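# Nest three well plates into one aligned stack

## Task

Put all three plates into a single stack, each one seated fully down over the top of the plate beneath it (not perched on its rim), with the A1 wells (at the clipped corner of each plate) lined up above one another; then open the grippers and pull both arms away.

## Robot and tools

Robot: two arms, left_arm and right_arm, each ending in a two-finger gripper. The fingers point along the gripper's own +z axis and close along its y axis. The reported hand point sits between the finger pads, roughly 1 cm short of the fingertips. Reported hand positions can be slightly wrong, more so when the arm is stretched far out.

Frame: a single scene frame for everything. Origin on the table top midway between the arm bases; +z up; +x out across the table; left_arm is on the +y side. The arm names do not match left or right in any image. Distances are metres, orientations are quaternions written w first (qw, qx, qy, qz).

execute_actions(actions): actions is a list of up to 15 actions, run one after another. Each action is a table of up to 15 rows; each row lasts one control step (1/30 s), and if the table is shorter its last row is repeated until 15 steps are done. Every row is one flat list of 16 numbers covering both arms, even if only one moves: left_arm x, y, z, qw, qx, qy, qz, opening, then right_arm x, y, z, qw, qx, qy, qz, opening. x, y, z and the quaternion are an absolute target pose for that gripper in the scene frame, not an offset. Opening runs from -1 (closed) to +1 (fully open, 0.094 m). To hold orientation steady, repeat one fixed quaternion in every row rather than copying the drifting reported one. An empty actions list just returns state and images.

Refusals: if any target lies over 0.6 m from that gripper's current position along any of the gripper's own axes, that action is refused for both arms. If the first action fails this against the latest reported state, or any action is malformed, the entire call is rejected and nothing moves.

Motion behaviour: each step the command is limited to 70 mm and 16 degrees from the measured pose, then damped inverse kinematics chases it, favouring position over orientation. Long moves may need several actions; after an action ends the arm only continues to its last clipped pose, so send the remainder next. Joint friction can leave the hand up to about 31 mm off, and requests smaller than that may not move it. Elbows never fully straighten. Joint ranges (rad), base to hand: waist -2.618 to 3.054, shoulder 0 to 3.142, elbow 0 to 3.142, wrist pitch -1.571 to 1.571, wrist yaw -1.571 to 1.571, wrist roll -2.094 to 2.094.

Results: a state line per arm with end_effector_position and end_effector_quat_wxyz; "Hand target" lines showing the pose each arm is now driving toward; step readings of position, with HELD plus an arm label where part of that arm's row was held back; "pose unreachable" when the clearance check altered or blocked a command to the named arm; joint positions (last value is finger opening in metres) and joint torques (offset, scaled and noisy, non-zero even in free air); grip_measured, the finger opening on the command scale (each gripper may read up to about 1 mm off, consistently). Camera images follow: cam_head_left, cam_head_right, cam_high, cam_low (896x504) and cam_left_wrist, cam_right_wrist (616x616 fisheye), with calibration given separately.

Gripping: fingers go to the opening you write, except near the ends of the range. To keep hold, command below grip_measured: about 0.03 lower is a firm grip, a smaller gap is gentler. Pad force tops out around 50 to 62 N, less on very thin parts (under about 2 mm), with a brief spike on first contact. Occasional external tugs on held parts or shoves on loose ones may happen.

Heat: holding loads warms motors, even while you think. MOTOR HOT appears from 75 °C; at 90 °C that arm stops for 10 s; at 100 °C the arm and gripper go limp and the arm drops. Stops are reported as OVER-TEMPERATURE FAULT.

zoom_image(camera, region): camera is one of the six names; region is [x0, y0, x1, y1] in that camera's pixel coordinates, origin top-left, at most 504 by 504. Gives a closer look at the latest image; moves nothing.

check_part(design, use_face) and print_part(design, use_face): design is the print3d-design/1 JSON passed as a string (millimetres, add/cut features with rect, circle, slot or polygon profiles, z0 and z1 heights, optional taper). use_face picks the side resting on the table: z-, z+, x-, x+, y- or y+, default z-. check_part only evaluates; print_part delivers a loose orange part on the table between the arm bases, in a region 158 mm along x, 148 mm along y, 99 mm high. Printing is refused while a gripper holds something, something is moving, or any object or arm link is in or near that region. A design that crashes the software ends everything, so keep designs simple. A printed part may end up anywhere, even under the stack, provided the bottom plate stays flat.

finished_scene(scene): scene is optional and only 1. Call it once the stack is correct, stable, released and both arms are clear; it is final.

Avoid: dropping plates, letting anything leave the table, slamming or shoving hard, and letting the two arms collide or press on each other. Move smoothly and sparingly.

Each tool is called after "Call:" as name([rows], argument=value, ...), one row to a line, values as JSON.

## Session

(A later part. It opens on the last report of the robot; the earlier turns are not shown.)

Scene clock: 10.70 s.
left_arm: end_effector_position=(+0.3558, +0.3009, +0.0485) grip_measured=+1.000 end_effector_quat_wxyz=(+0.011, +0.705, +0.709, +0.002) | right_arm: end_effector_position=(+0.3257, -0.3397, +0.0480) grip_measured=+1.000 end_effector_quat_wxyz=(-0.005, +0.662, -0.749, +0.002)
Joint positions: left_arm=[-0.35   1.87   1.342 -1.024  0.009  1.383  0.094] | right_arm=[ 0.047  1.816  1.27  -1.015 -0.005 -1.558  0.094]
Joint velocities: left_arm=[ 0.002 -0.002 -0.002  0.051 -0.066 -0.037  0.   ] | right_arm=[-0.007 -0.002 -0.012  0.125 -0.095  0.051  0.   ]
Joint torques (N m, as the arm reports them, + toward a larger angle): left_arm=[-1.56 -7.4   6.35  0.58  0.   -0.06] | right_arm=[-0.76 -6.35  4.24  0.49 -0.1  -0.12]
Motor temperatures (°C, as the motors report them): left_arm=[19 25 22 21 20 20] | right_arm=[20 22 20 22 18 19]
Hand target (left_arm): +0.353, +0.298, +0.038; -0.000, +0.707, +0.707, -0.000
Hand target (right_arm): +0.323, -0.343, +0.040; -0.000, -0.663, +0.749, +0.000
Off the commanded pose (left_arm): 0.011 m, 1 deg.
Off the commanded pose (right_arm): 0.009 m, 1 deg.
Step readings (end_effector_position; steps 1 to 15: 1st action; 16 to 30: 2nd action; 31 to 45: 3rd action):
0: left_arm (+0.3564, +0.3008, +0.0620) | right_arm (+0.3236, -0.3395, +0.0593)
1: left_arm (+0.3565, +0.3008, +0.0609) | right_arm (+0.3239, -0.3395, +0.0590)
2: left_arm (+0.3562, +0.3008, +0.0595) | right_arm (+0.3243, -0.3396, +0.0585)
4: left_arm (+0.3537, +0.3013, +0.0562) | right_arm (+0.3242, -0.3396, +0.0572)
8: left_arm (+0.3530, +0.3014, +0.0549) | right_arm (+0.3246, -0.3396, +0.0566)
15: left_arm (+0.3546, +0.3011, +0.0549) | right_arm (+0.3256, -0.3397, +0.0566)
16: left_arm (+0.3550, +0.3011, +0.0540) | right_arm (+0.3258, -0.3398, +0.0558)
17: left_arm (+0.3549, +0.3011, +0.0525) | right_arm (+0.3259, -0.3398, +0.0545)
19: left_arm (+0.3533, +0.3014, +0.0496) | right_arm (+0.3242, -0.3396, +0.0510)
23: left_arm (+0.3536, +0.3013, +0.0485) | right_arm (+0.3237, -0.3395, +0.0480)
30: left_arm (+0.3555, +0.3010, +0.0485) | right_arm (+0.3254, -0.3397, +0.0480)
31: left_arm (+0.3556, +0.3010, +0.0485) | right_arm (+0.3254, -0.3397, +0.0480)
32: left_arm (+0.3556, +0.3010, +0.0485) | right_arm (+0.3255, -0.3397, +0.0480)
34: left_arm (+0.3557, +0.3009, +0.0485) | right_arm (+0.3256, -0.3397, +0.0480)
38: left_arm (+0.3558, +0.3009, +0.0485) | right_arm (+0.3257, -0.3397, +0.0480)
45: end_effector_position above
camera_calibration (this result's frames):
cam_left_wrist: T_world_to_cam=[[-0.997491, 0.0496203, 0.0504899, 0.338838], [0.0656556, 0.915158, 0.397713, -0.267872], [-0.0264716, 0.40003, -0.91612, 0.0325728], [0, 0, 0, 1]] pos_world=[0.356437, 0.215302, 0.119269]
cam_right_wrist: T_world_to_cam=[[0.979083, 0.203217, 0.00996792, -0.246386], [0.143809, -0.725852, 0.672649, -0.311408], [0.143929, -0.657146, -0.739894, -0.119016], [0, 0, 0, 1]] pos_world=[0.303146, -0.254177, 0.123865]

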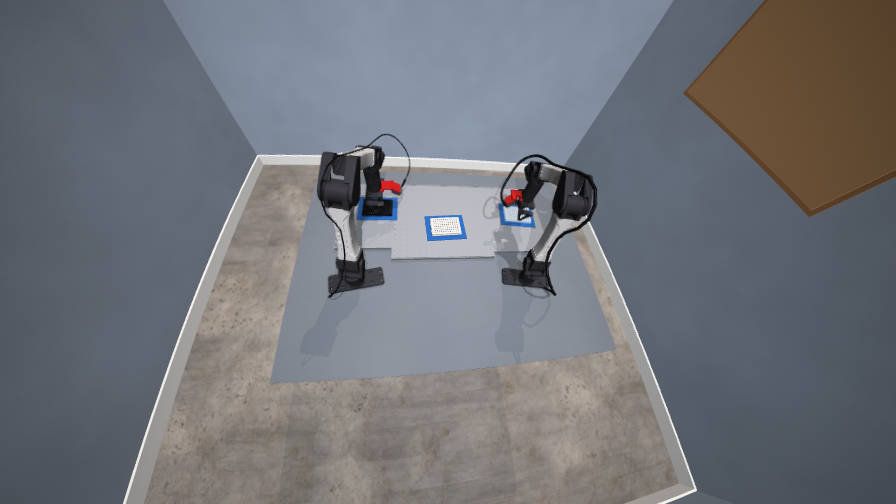

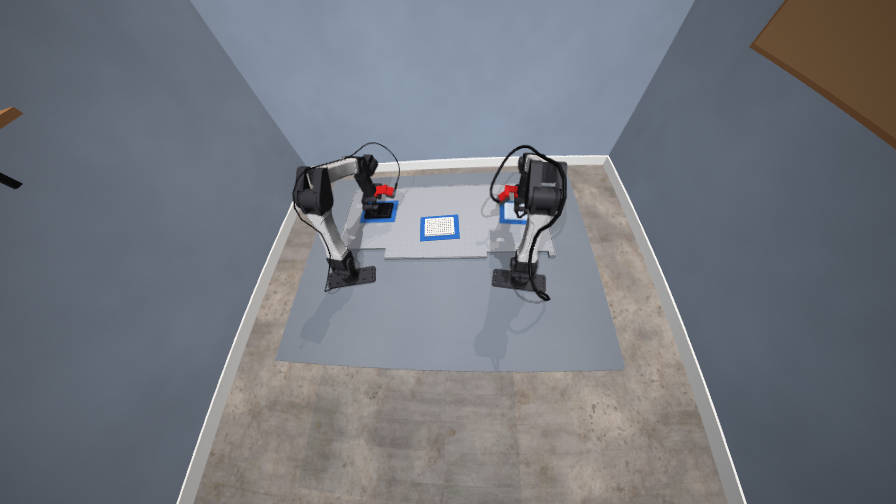

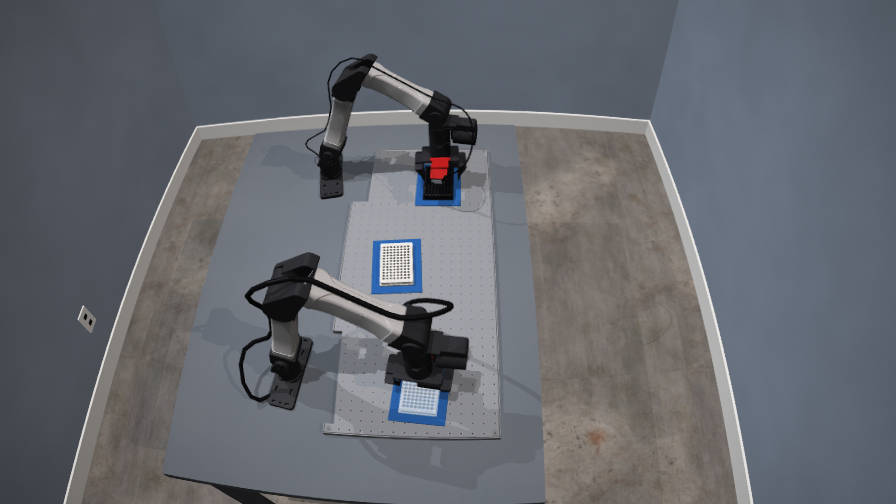

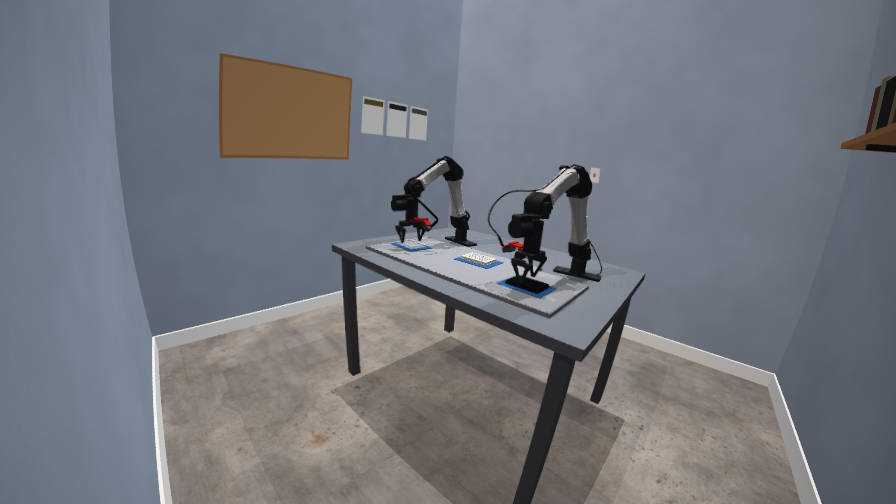

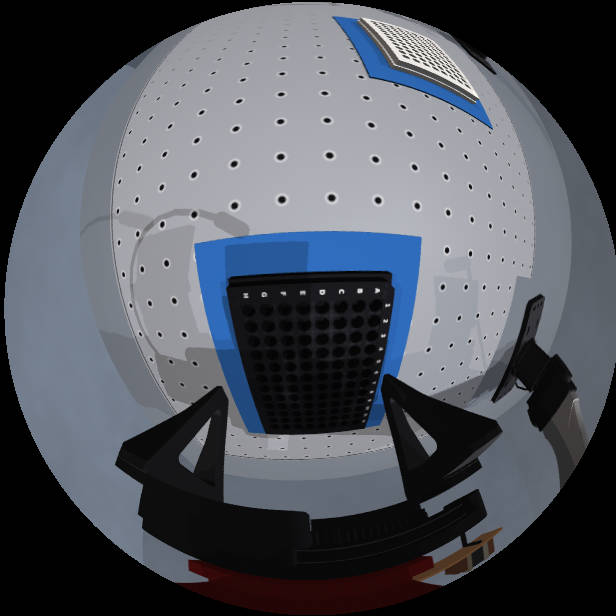

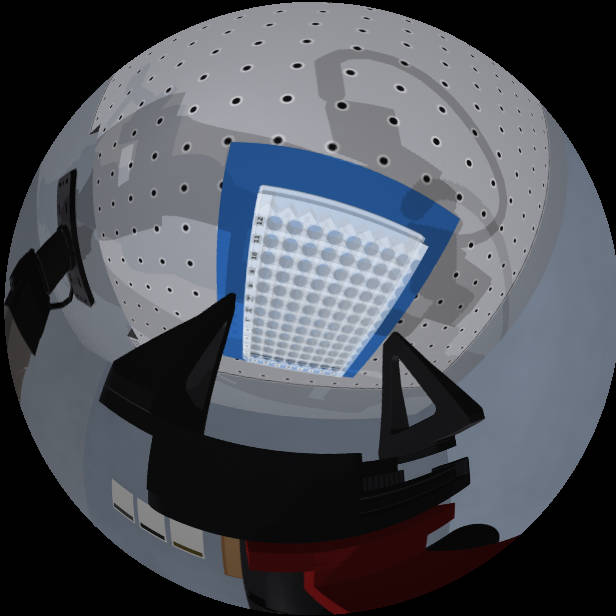

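Call:
execute_actions([
  [[0.348,0.298,0.036,0,0.707,0.707,0,1,0.320,-0.343,0.038,0,-0.663,0.749,0,1]],
  [[0.348,0.298,0.029,0,0.707,0.707,0,1,0.320,-0.343,0.031,0,-0.663,0.749,0,1]],
  [[0.348,0.298,0.029,0,0.707,0.707,0,1,0.320,-0.343,0.031,0,-0.663,0.749,0,1]],
])

Scene clock: 13.30 s.
left_arm: end_effector_position=(+0.3508, +0.2996, +0.0377) grip_measured=+1.000 end_effector_quat_wxyz=(+0.009, +0.706, +0.708, +0.000) | right_arm: end_effector_position=(+0.3233, -0.3395, +0.0394) grip_measured=+1.000 end_effector_quat_wxyz=(-0.006, +0.663, -0.749, +0.003)
Joint positions: left_arm=[-0.357  1.87   1.297 -0.983  0.009  1.38   0.094] | right_arm=[ 0.047  1.816  1.235 -0.977 -0.005 -1.559  0.094]
Joint velocities: left_arm=[ 0.007 -0.007 -0.012  0.007 -0.051  0.051  0.   ] | right_arm=[ 0.007  0.017  0.002 -0.037  0.037 -0.081  0.   ]
Joint torques (N m, as the arm reports them, + toward a larger angle): left_arm=[-1.09 -7.36  6.07  0.52  0.04 -0.01] | right_arm=[-0.85 -6.17  4.1   0.5  -0.11 -0.13]
Motor temperatures (°C, as the motors report them): left_arm=[19 25 22 21 20 20] | right_arm=[20 22 20 22 18 19]
Hand target (left_arm): +0.348, +0.298, +0.029; +0.000, +0.707, +0.707, -0.000
Hand target (right_arm): +0.320, -0.343, +0.031; -0.000, -0.663, +0.749, +0.000
Off the commanded pose (left_arm): 0.009 m, 1 deg.
Off the commanded pose (right_arm): 0.010 m, 1 deg.
Step readings (end_effector_position; steps 1 to 15: 1st action; 16 to 30: 2nd action; 31 to 45: 3rd action):
0: left_arm (+0.3558, +0.3009, +0.0485) | right_arm (+0.3257, -0.3397, +0.0480)
1: left_arm (+0.3554, +0.3008, +0.0475) | right_arm (+0.3256, -0.3397, +0.0474)
2: left_arm (+0.3546, +0.3006, +0.0461) | right_arm (+0.3252, -0.3397, +0.0465)
4: left_arm (+0.3507, +0.3004, +0.0429) | right_arm (+0.3230, -0.3394, +0.0445)
8: left_arm (+0.3491, +0.2999, +0.0416) | right_arm (+0.3219, -0.3393, +0.0436)
15: left_arm (+0.3496, +0.2998, +0.0416) | right_arm (+0.3225, -0.3394, +0.0436)
16: left_arm (+0.3499, +0.2998, +0.0410) | right_arm (+0.3226, -0.3394, +0.0429)
17: left_arm (+0.3500, +0.2997, +0.0401) | right_arm (+0.3227, -0.3394, +0.0420)
19: left_arm (+0.3491, +0.2999, +0.0384) | right_arm (+0.3217, -0.3393, +0.0402)
23: left_arm (+0.3494, +0.2999, +0.0377) | right_arm (+0.3218, -0.3393, +0.0394)
30: left_arm (+0.3506, +0.2996, +0.0377) | right_arm (+0.3230, -0.3394, +0.0394)
31: left_arm (+0.3506, +0.2996, +0.0377) | right_arm (+0.3231, -0.3395, +0.0394)
32: left_arm (+0.3506, +0.2996, +0.0377) | right_arm (+0.3231, -0.3395, +0.0394)
34: left_arm (+0.3507, +0.2996, +0.0377) | right_arm (+0.3232, -0.3395, +0.0394)
38: left_arm (+0.3507, +0.2996, +0.0377) | right_arm (+0.3233, -0.3395, +0.0394)
45: end_effector_position above
camera_calibration (this result's frames):
cam_left_wrist: T_world_to_cam=[[-0.997076, 0.0530027, 0.0550555, 0.333206], [0.0706025, 0.914607, 0.398133, -0.263606], [-0.029252, 0.400856, -0.915674, 0.0237627], [0, 0, 0, 1]] pos_world=[0.351538, 0.213909, 0.108364]
cam_right_wrist: T_world_to_cam=[[0.978829, 0.20434, 0.0117823, -0.243625], [0.143361, -0.725538, 0.673084, -0.304873], [0.146086, -0.657145, -0.739472, -0.125554], [0, 0, 0, 1]] pos_world=[0.300516, -0.253922, 0.115232]

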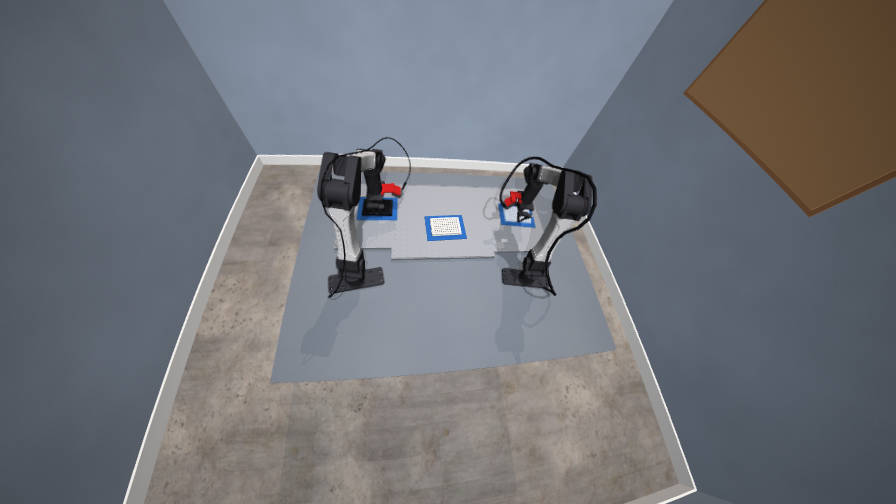

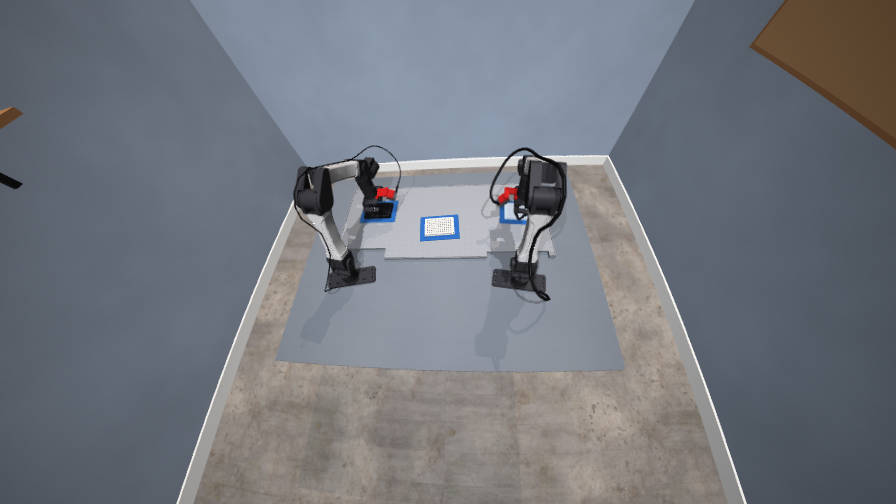

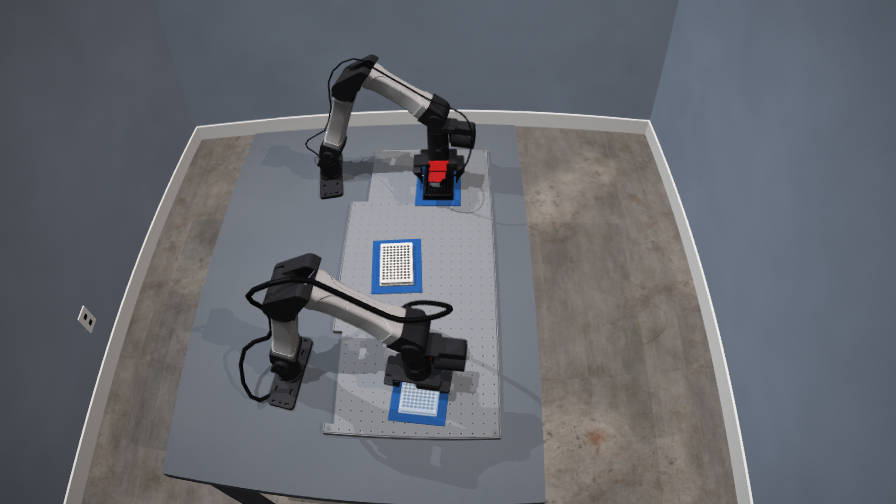

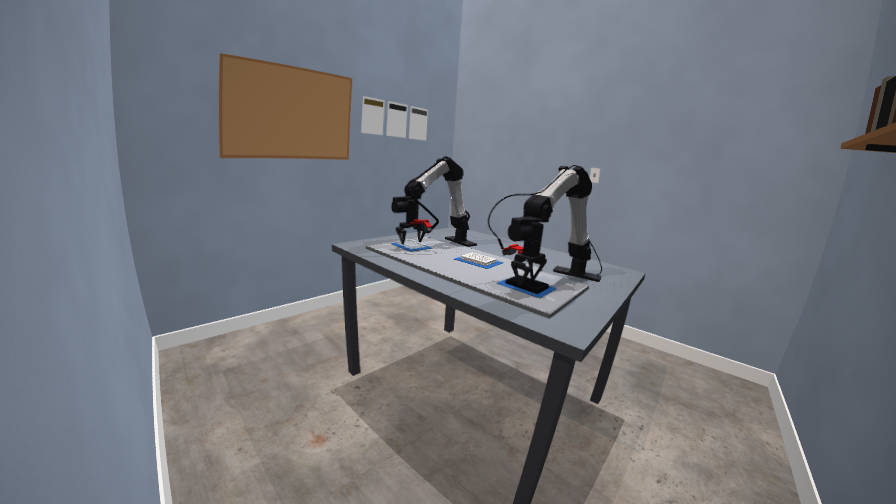

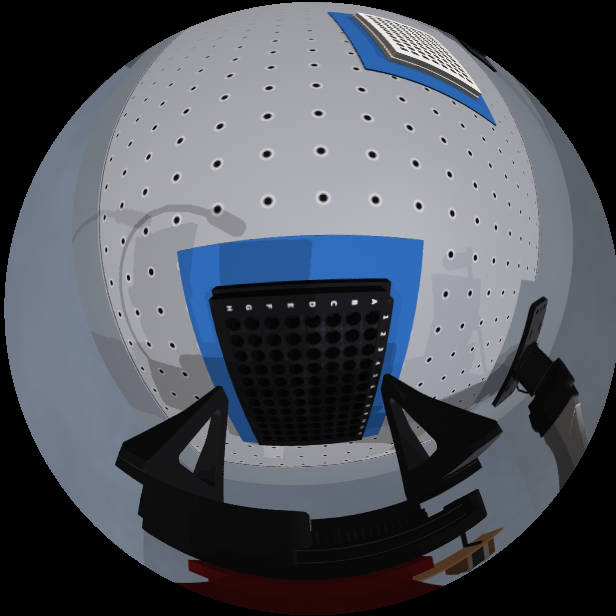

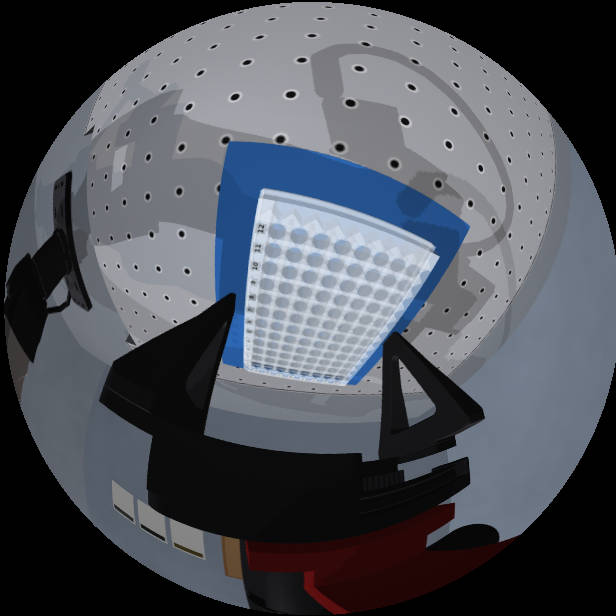

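Call:
execute_actions([
  [[0.348,0.298,0.024,0,0.707,0.707,0,1,0.321,-0.343,0.025,0,-0.663,0.749,0,1]],
  [[0.348,0.298,0.019,0,0.707,0.707,0,1,0.321,-0.343,0.02,0,-0.663,0.749,0,1]],
  [[0.348,0.298,0.014,0,0.707,0.707,0,1,0.321,-0.343,0.015,0,-0.663,0.749,0,1]],
])

Call:
zoom_image(camera="cam_low", region=[380, 215, 570, 305])

Scene clock: 15.43 s.
left_arm: end_effector_position=(+0.3509, +0.2996, +0.0259) grip_measured=+1.000 end_effector_quat_wxyz=(+0.011, +0.706, +0.708, +0.002) | right_arm: end_effector_position=(+0.3263, -0.3398, +0.0284) grip_measured=+1.000 end_effector_quat_wxyz=(-0.008, +0.663, -0.749, +0.006)
Joint positions: left_arm=[-0.357  1.881  1.263 -0.932  0.009  1.38   0.094] | right_arm=[ 0.047  1.835  1.213 -0.929 -0.005 -1.559  0.094]
Joint velocities: left_arm=[ 0.012 -0.002 -0.012 -0.066  0.022 -0.007  0.   ] | right_arm=[-0.027  0.007 -0.007 -0.037  0.037  0.022  0.   ]
Joint torques (N m, as the arm reports them, + toward a larger angle): left_arm=[-1.02 -7.05  6.03  0.58 -0.03 -0.03] | right_arm=[-0.81 -5.72  3.35  0.66 -0.09 -0.1 ]
Motor temperatures (°C, as the motors report them): left_arm=[19 26 22 21 20 20] | right_arm=[20 22 20 22 18 19]
Hand target (left_arm): +0.348, +0.298, +0.014; +0.000, +0.707, +0.707, -0.000
Hand target (right_arm): +0.321, -0.343, +0.015; -0.000, -0.663, +0.749, +0.000
Off the commanded pose (left_arm): 0.012 m, 1 deg.
Off the commanded pose (right_arm): 0.015 m, 1 deg.
Step readings (end_effector_position; steps 1 to 15: 1st action; 16 to 30: 2nd action; 31 to 45: 3rd action):
0: left_arm (+0.3508, +0.2996, +0.0377) | right_arm (+0.3234, -0.3395, +0.0394)
1: left_arm (+0.3510, +0.2996, +0.0373) | right_arm (+0.3236, -0.3395, +0.0391)
2: left_arm (+0.3510, +0.2995, +0.0367) | right_arm (+0.3241, -0.3396, +0.0387)
4: left_arm (+0.3503, +0.2997, +0.0354) | right_arm (+0.3240, -0.3396, +0.0368)
8: left_arm (+0.3504, +0.2997, +0.0349) | right_arm (+0.3235, -0.3395, +0.0336)
15: left_arm (+0.3512, +0.2995, +0.0349) | right_arm (+0.3243, -0.3396, +0.0334)
16: left_arm (+0.3514, +0.2995, +0.0345) | right_arm (+0.3246, -0.3396, +0.0330)
17: left_arm (+0.3515, +0.2995, +0.0338) | right_arm (+0.3247, -0.3396, +0.0324)
19: left_arm (+0.3508, +0.2996, +0.0326) | right_arm (+0.3242, -0.3396, +0.0312)
23: left_arm (+0.3511, +0.2995, +0.0321) | right_arm (+0.3242, -0.3396, +0.0306)
30: left_arm (+0.3519, +0.2994, +0.0321) | right_arm (+0.3250, -0.3397, +0.0306)
31: left_arm (+0.3520, +0.2994, +0.0317) | right_arm (+0.3253, -0.3397, +0.0303)
32: left_arm (+0.3521, +0.2993, +0.0311) | right_arm (+0.3261, -0.3398, +0.0297)
34: left_arm (+0.3515, +0.2995, +0.0289) | right_arm (+0.3263, -0.3398, +0.0284)
38: left_arm (+0.3509, +0.2996, +0.0259) | right_arm (+0.3263, -0.3398, +0.0284)
45: end_effector_position above
camera_calibration (this result's frames):
cam_left_wrist: T_world_to_cam=[[-0.997332, 0.0530517, 0.0501486, 0.33411], [0.0686644, 0.914977, 0.397621, -0.25832], [-0.0247904, 0.400004, -0.916178, 0.0116661], [0, 0, 0, 1]] pos_world=[0.351246, 0.213965, 0.0966465]
cam_right_wrist: T_world_to_cam=[[0.978726, 0.204351, 0.0183088, -0.246479], [0.138762, -0.725031, 0.674593, -0.296511], [0.151128, -0.657701, -0.737963, -0.136203], [0, 0, 0, 1]] pos_world=[0.302964, -0.254192, 0.104024]

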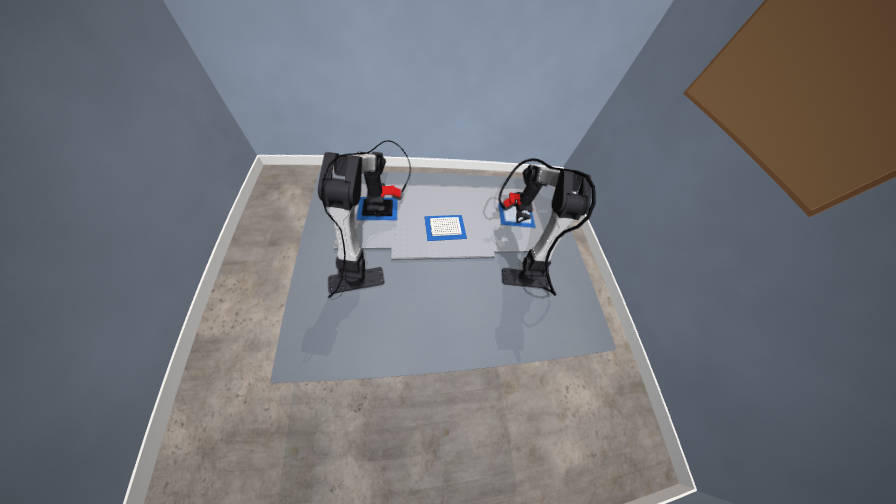

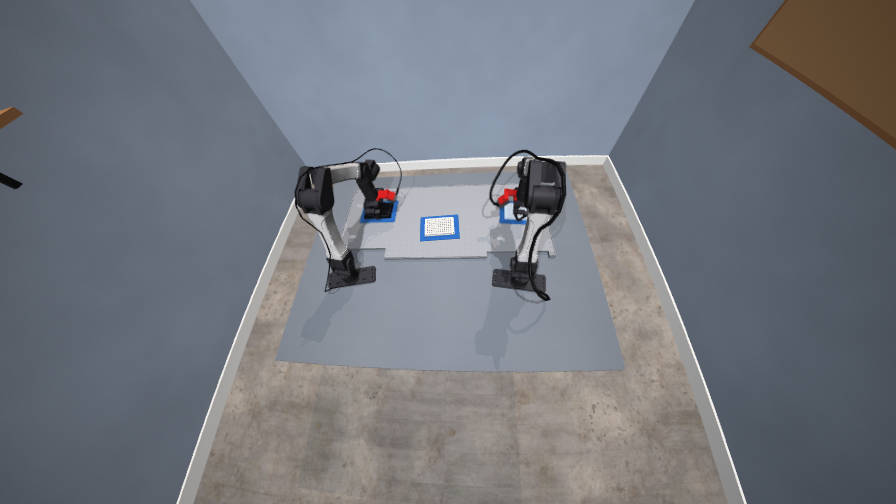

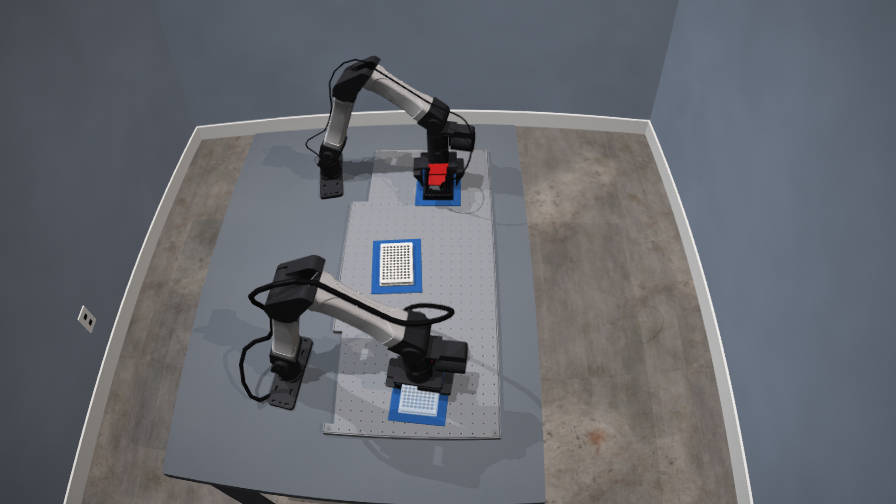

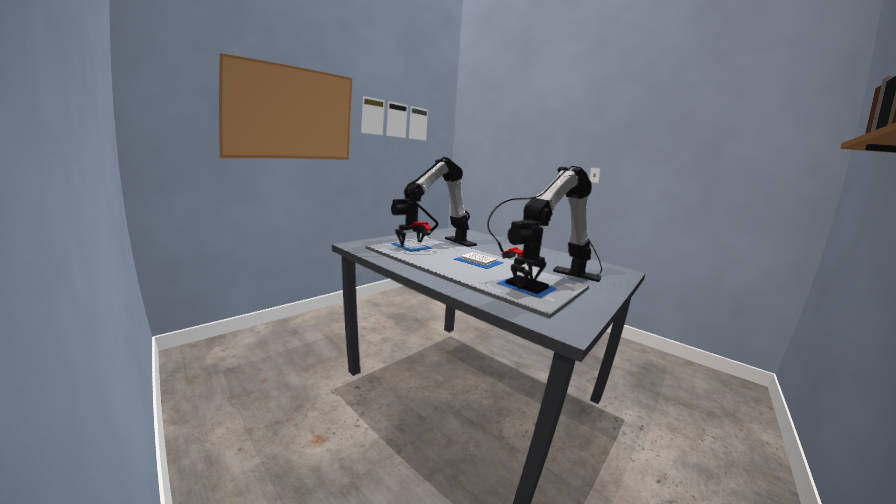

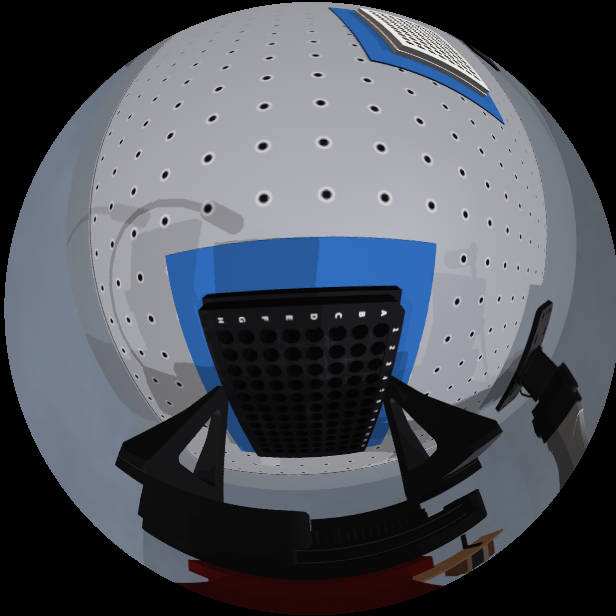

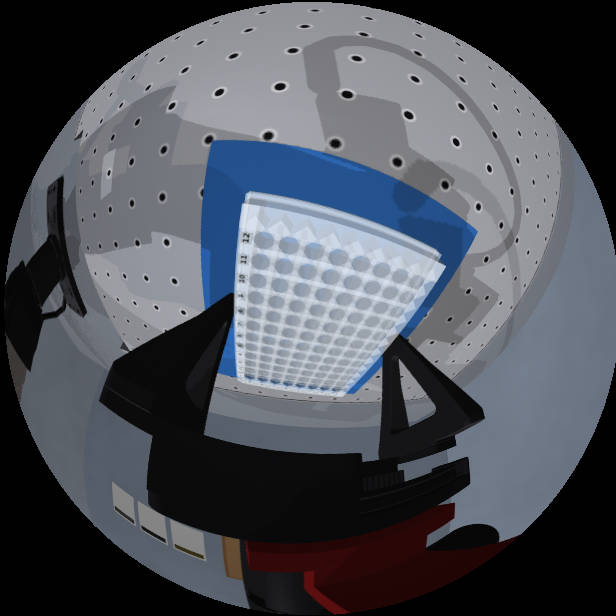

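Region (380, 215, 570, 305) of cam_low's 896x504 image, scaled by 2.653, with more detail than that image has; it fills the top 239 rows of this view, and the rest is white.

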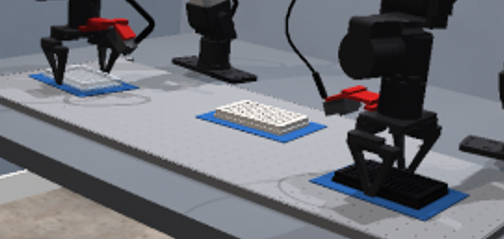

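Call:
execute_actions([
  [[0.349,0.298,0.022,0,0.707,0.707,0,0.87,0.323,-0.342,0.024,0,-0.663,0.749,0,0.87]],
  [[0.349,0.298,0.022,0,0.707,0.707,0,0.78,0.323,-0.342,0.024,0,-0.663,0.749,0,0.78]],
])

Scene clock: 16.83 s.
left_arm: end_effector_position=(+0.3491, +0.3000, +0.0259) grip_measured=+0.795 end_effector_quat_wxyz=(+0.008, +0.706, +0.708, -0.000) | right_arm: end_effector_position=(+0.3255, -0.3397, +0.0284) grip_measured=+0.793 end_effector_quat_wxyz=(-0.007, +0.663, -0.749, +0.005)
Joint positions: left_arm=[-0.357  1.881  1.263 -0.94   0.009  1.379  0.084] | right_arm=[ 0.047  1.835  1.213 -0.932 -0.005 -1.559  0.084]
Joint velocities: left_arm=[ 0.012 -0.007 -0.012  0.037 -0.051 -0.022 -0.   ] | right_arm=[-0.012  0.002  0.002  0.051 -0.007 -0.081 -0.001]
Joint torques (N m, as the arm reports them, + toward a larger angle): left_arm=[-0.99 -7.49  8.08  0.33 -0.03 -0.06] | right_arm=[-0.53 -6.17  5.3   0.3  -0.09 -0.05]
Motor temperatures (°C, as the motors report them): left_arm=[19 26 22 21 20 20] | right_arm=[20 23 20 22 18 19]
Hand target (left_arm): +0.349, +0.298, +0.022; +0.000, +0.707, +0.707, +0.000
Hand target (right_arm): +0.323, -0.342, +0.024; +0.000, -0.663, +0.749, +0.000
Off the commanded pose (left_arm): 0.004 m, 1 deg.
Off the commanded pose (right_arm): 0.006 m, 1 deg.
Step readings (end_effector_position; steps 1 to 15: 1st action; 16 to 30: 2nd action):
0: left_arm (+0.3509, +0.2996, +0.0259) | right_arm (+0.3263, -0.3398, +0.0284)
1: left_arm (+0.3503, +0.2997, +0.0259) | right_arm (+0.3259, -0.3398, +0.0284)
2: left_arm (+0.3493, +0.2999, +0.0259) | right_arm (+0.3255, -0.3397, +0.0284)
4: left_arm (+0.3491, +0.2999, +0.0259) | right_arm (+0.3255, -0.3397, +0.0284)
8: left_arm (+0.3491, +0.2999, +0.0259) | right_arm (+0.3255, -0.3397, +0.0284)
15: left_arm (+0.3491, +0.2999, +0.0259) | right_arm (+0.3255, -0.3397, +0.0284)
16: left_arm (+0.3491, +0.3000, +0.0259) | right_arm (+0.3255, -0.3397, +0.0284)
17: left_arm (+0.3491, +0.3000, +0.0259) | right_arm (+0.3255, -0.3397, +0.0284)
19: left_arm (+0.3491, +0.3000, +0.0259) | right_arm (+0.3255, -0.3397, +0.0284)
23: left_arm (+0.3491, +0.3000, +0.0259) | right_arm (+0.3255, -0.3397, +0.0284)
30: end_effector_position above
camera_calibration (this result's frames):
cam_left_wrist: T_world_to_cam=[[-0.996993, 0.0521922, 0.0572763, 0.332313], [0.0707708, 0.914344, 0.398705, -0.259127], [-0.031561, 0.40156, -0.915289, 0.0133101], [0, 0, 0, 1]] pos_world=[0.350072, 0.214243, 0.0964644]
cam_right_wrist: T_world_to_cam=[[0.978778, 0.204346, 0.0154082, -0.245702], [0.140807, -0.725256, 0.673926, -0.297062], [0.148889, -0.657454, -0.738638, -0.135214], [0, 0, 0, 1]] pos_world=[0.302448, -0.254135, 0.10411]

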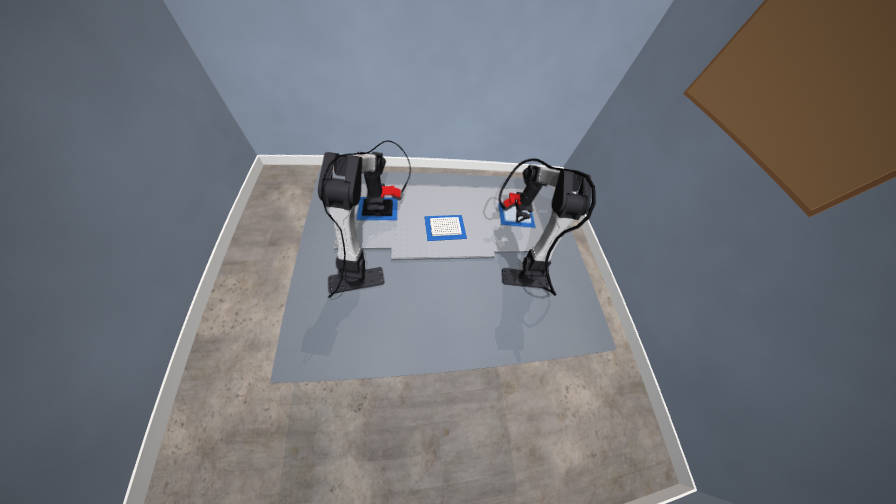

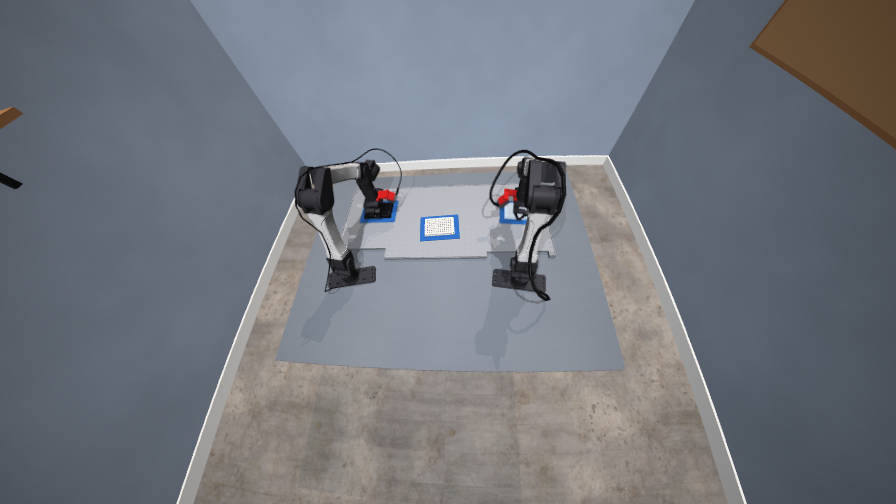

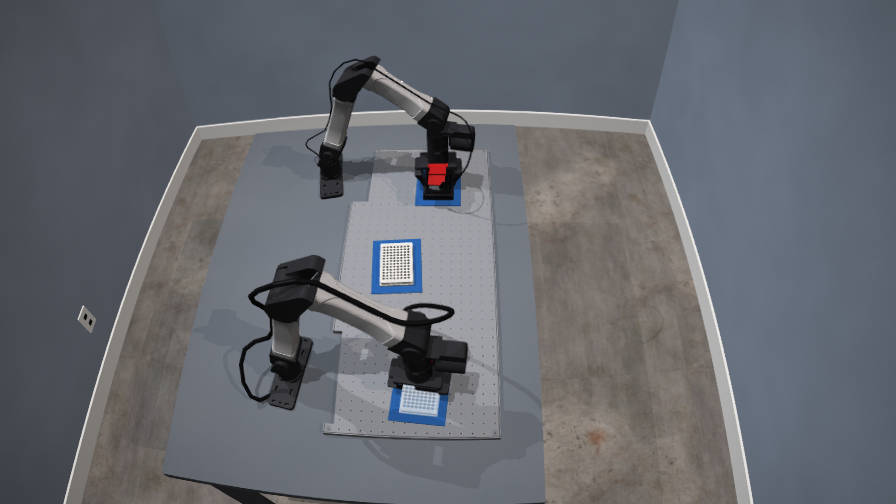

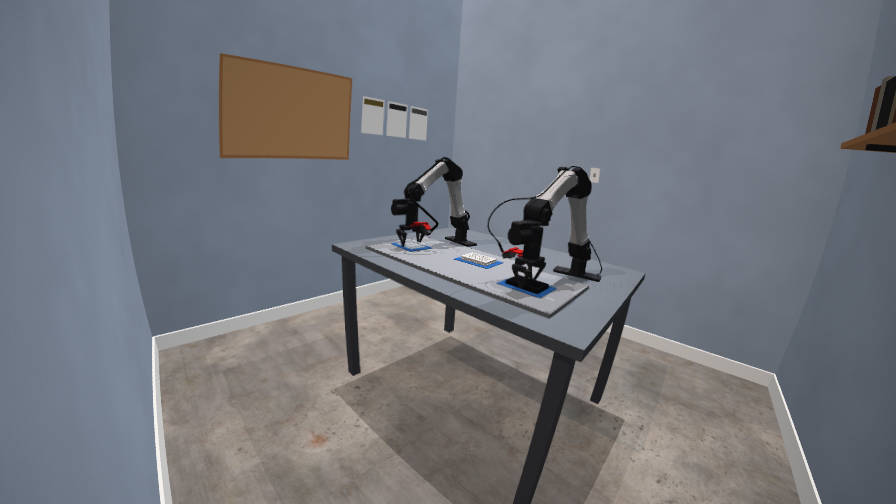

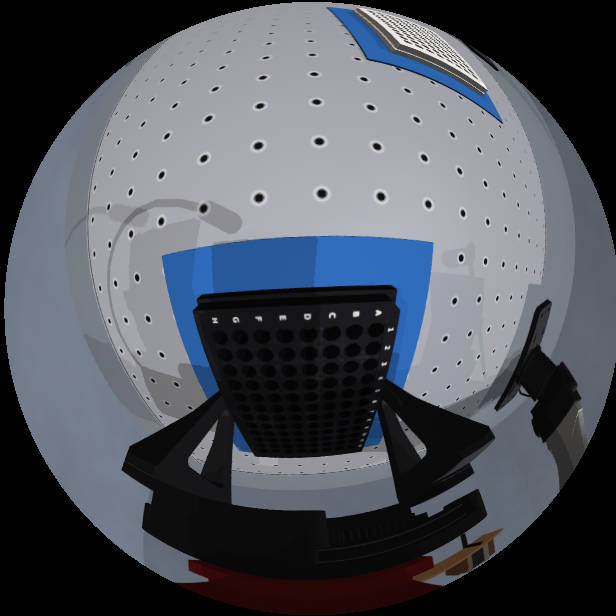

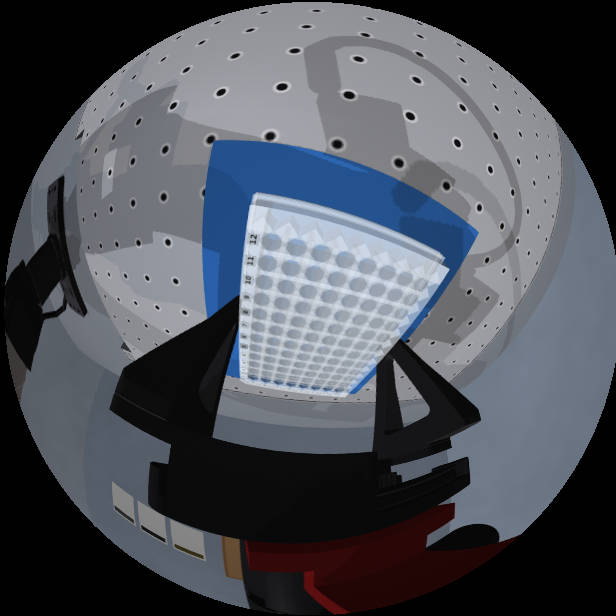

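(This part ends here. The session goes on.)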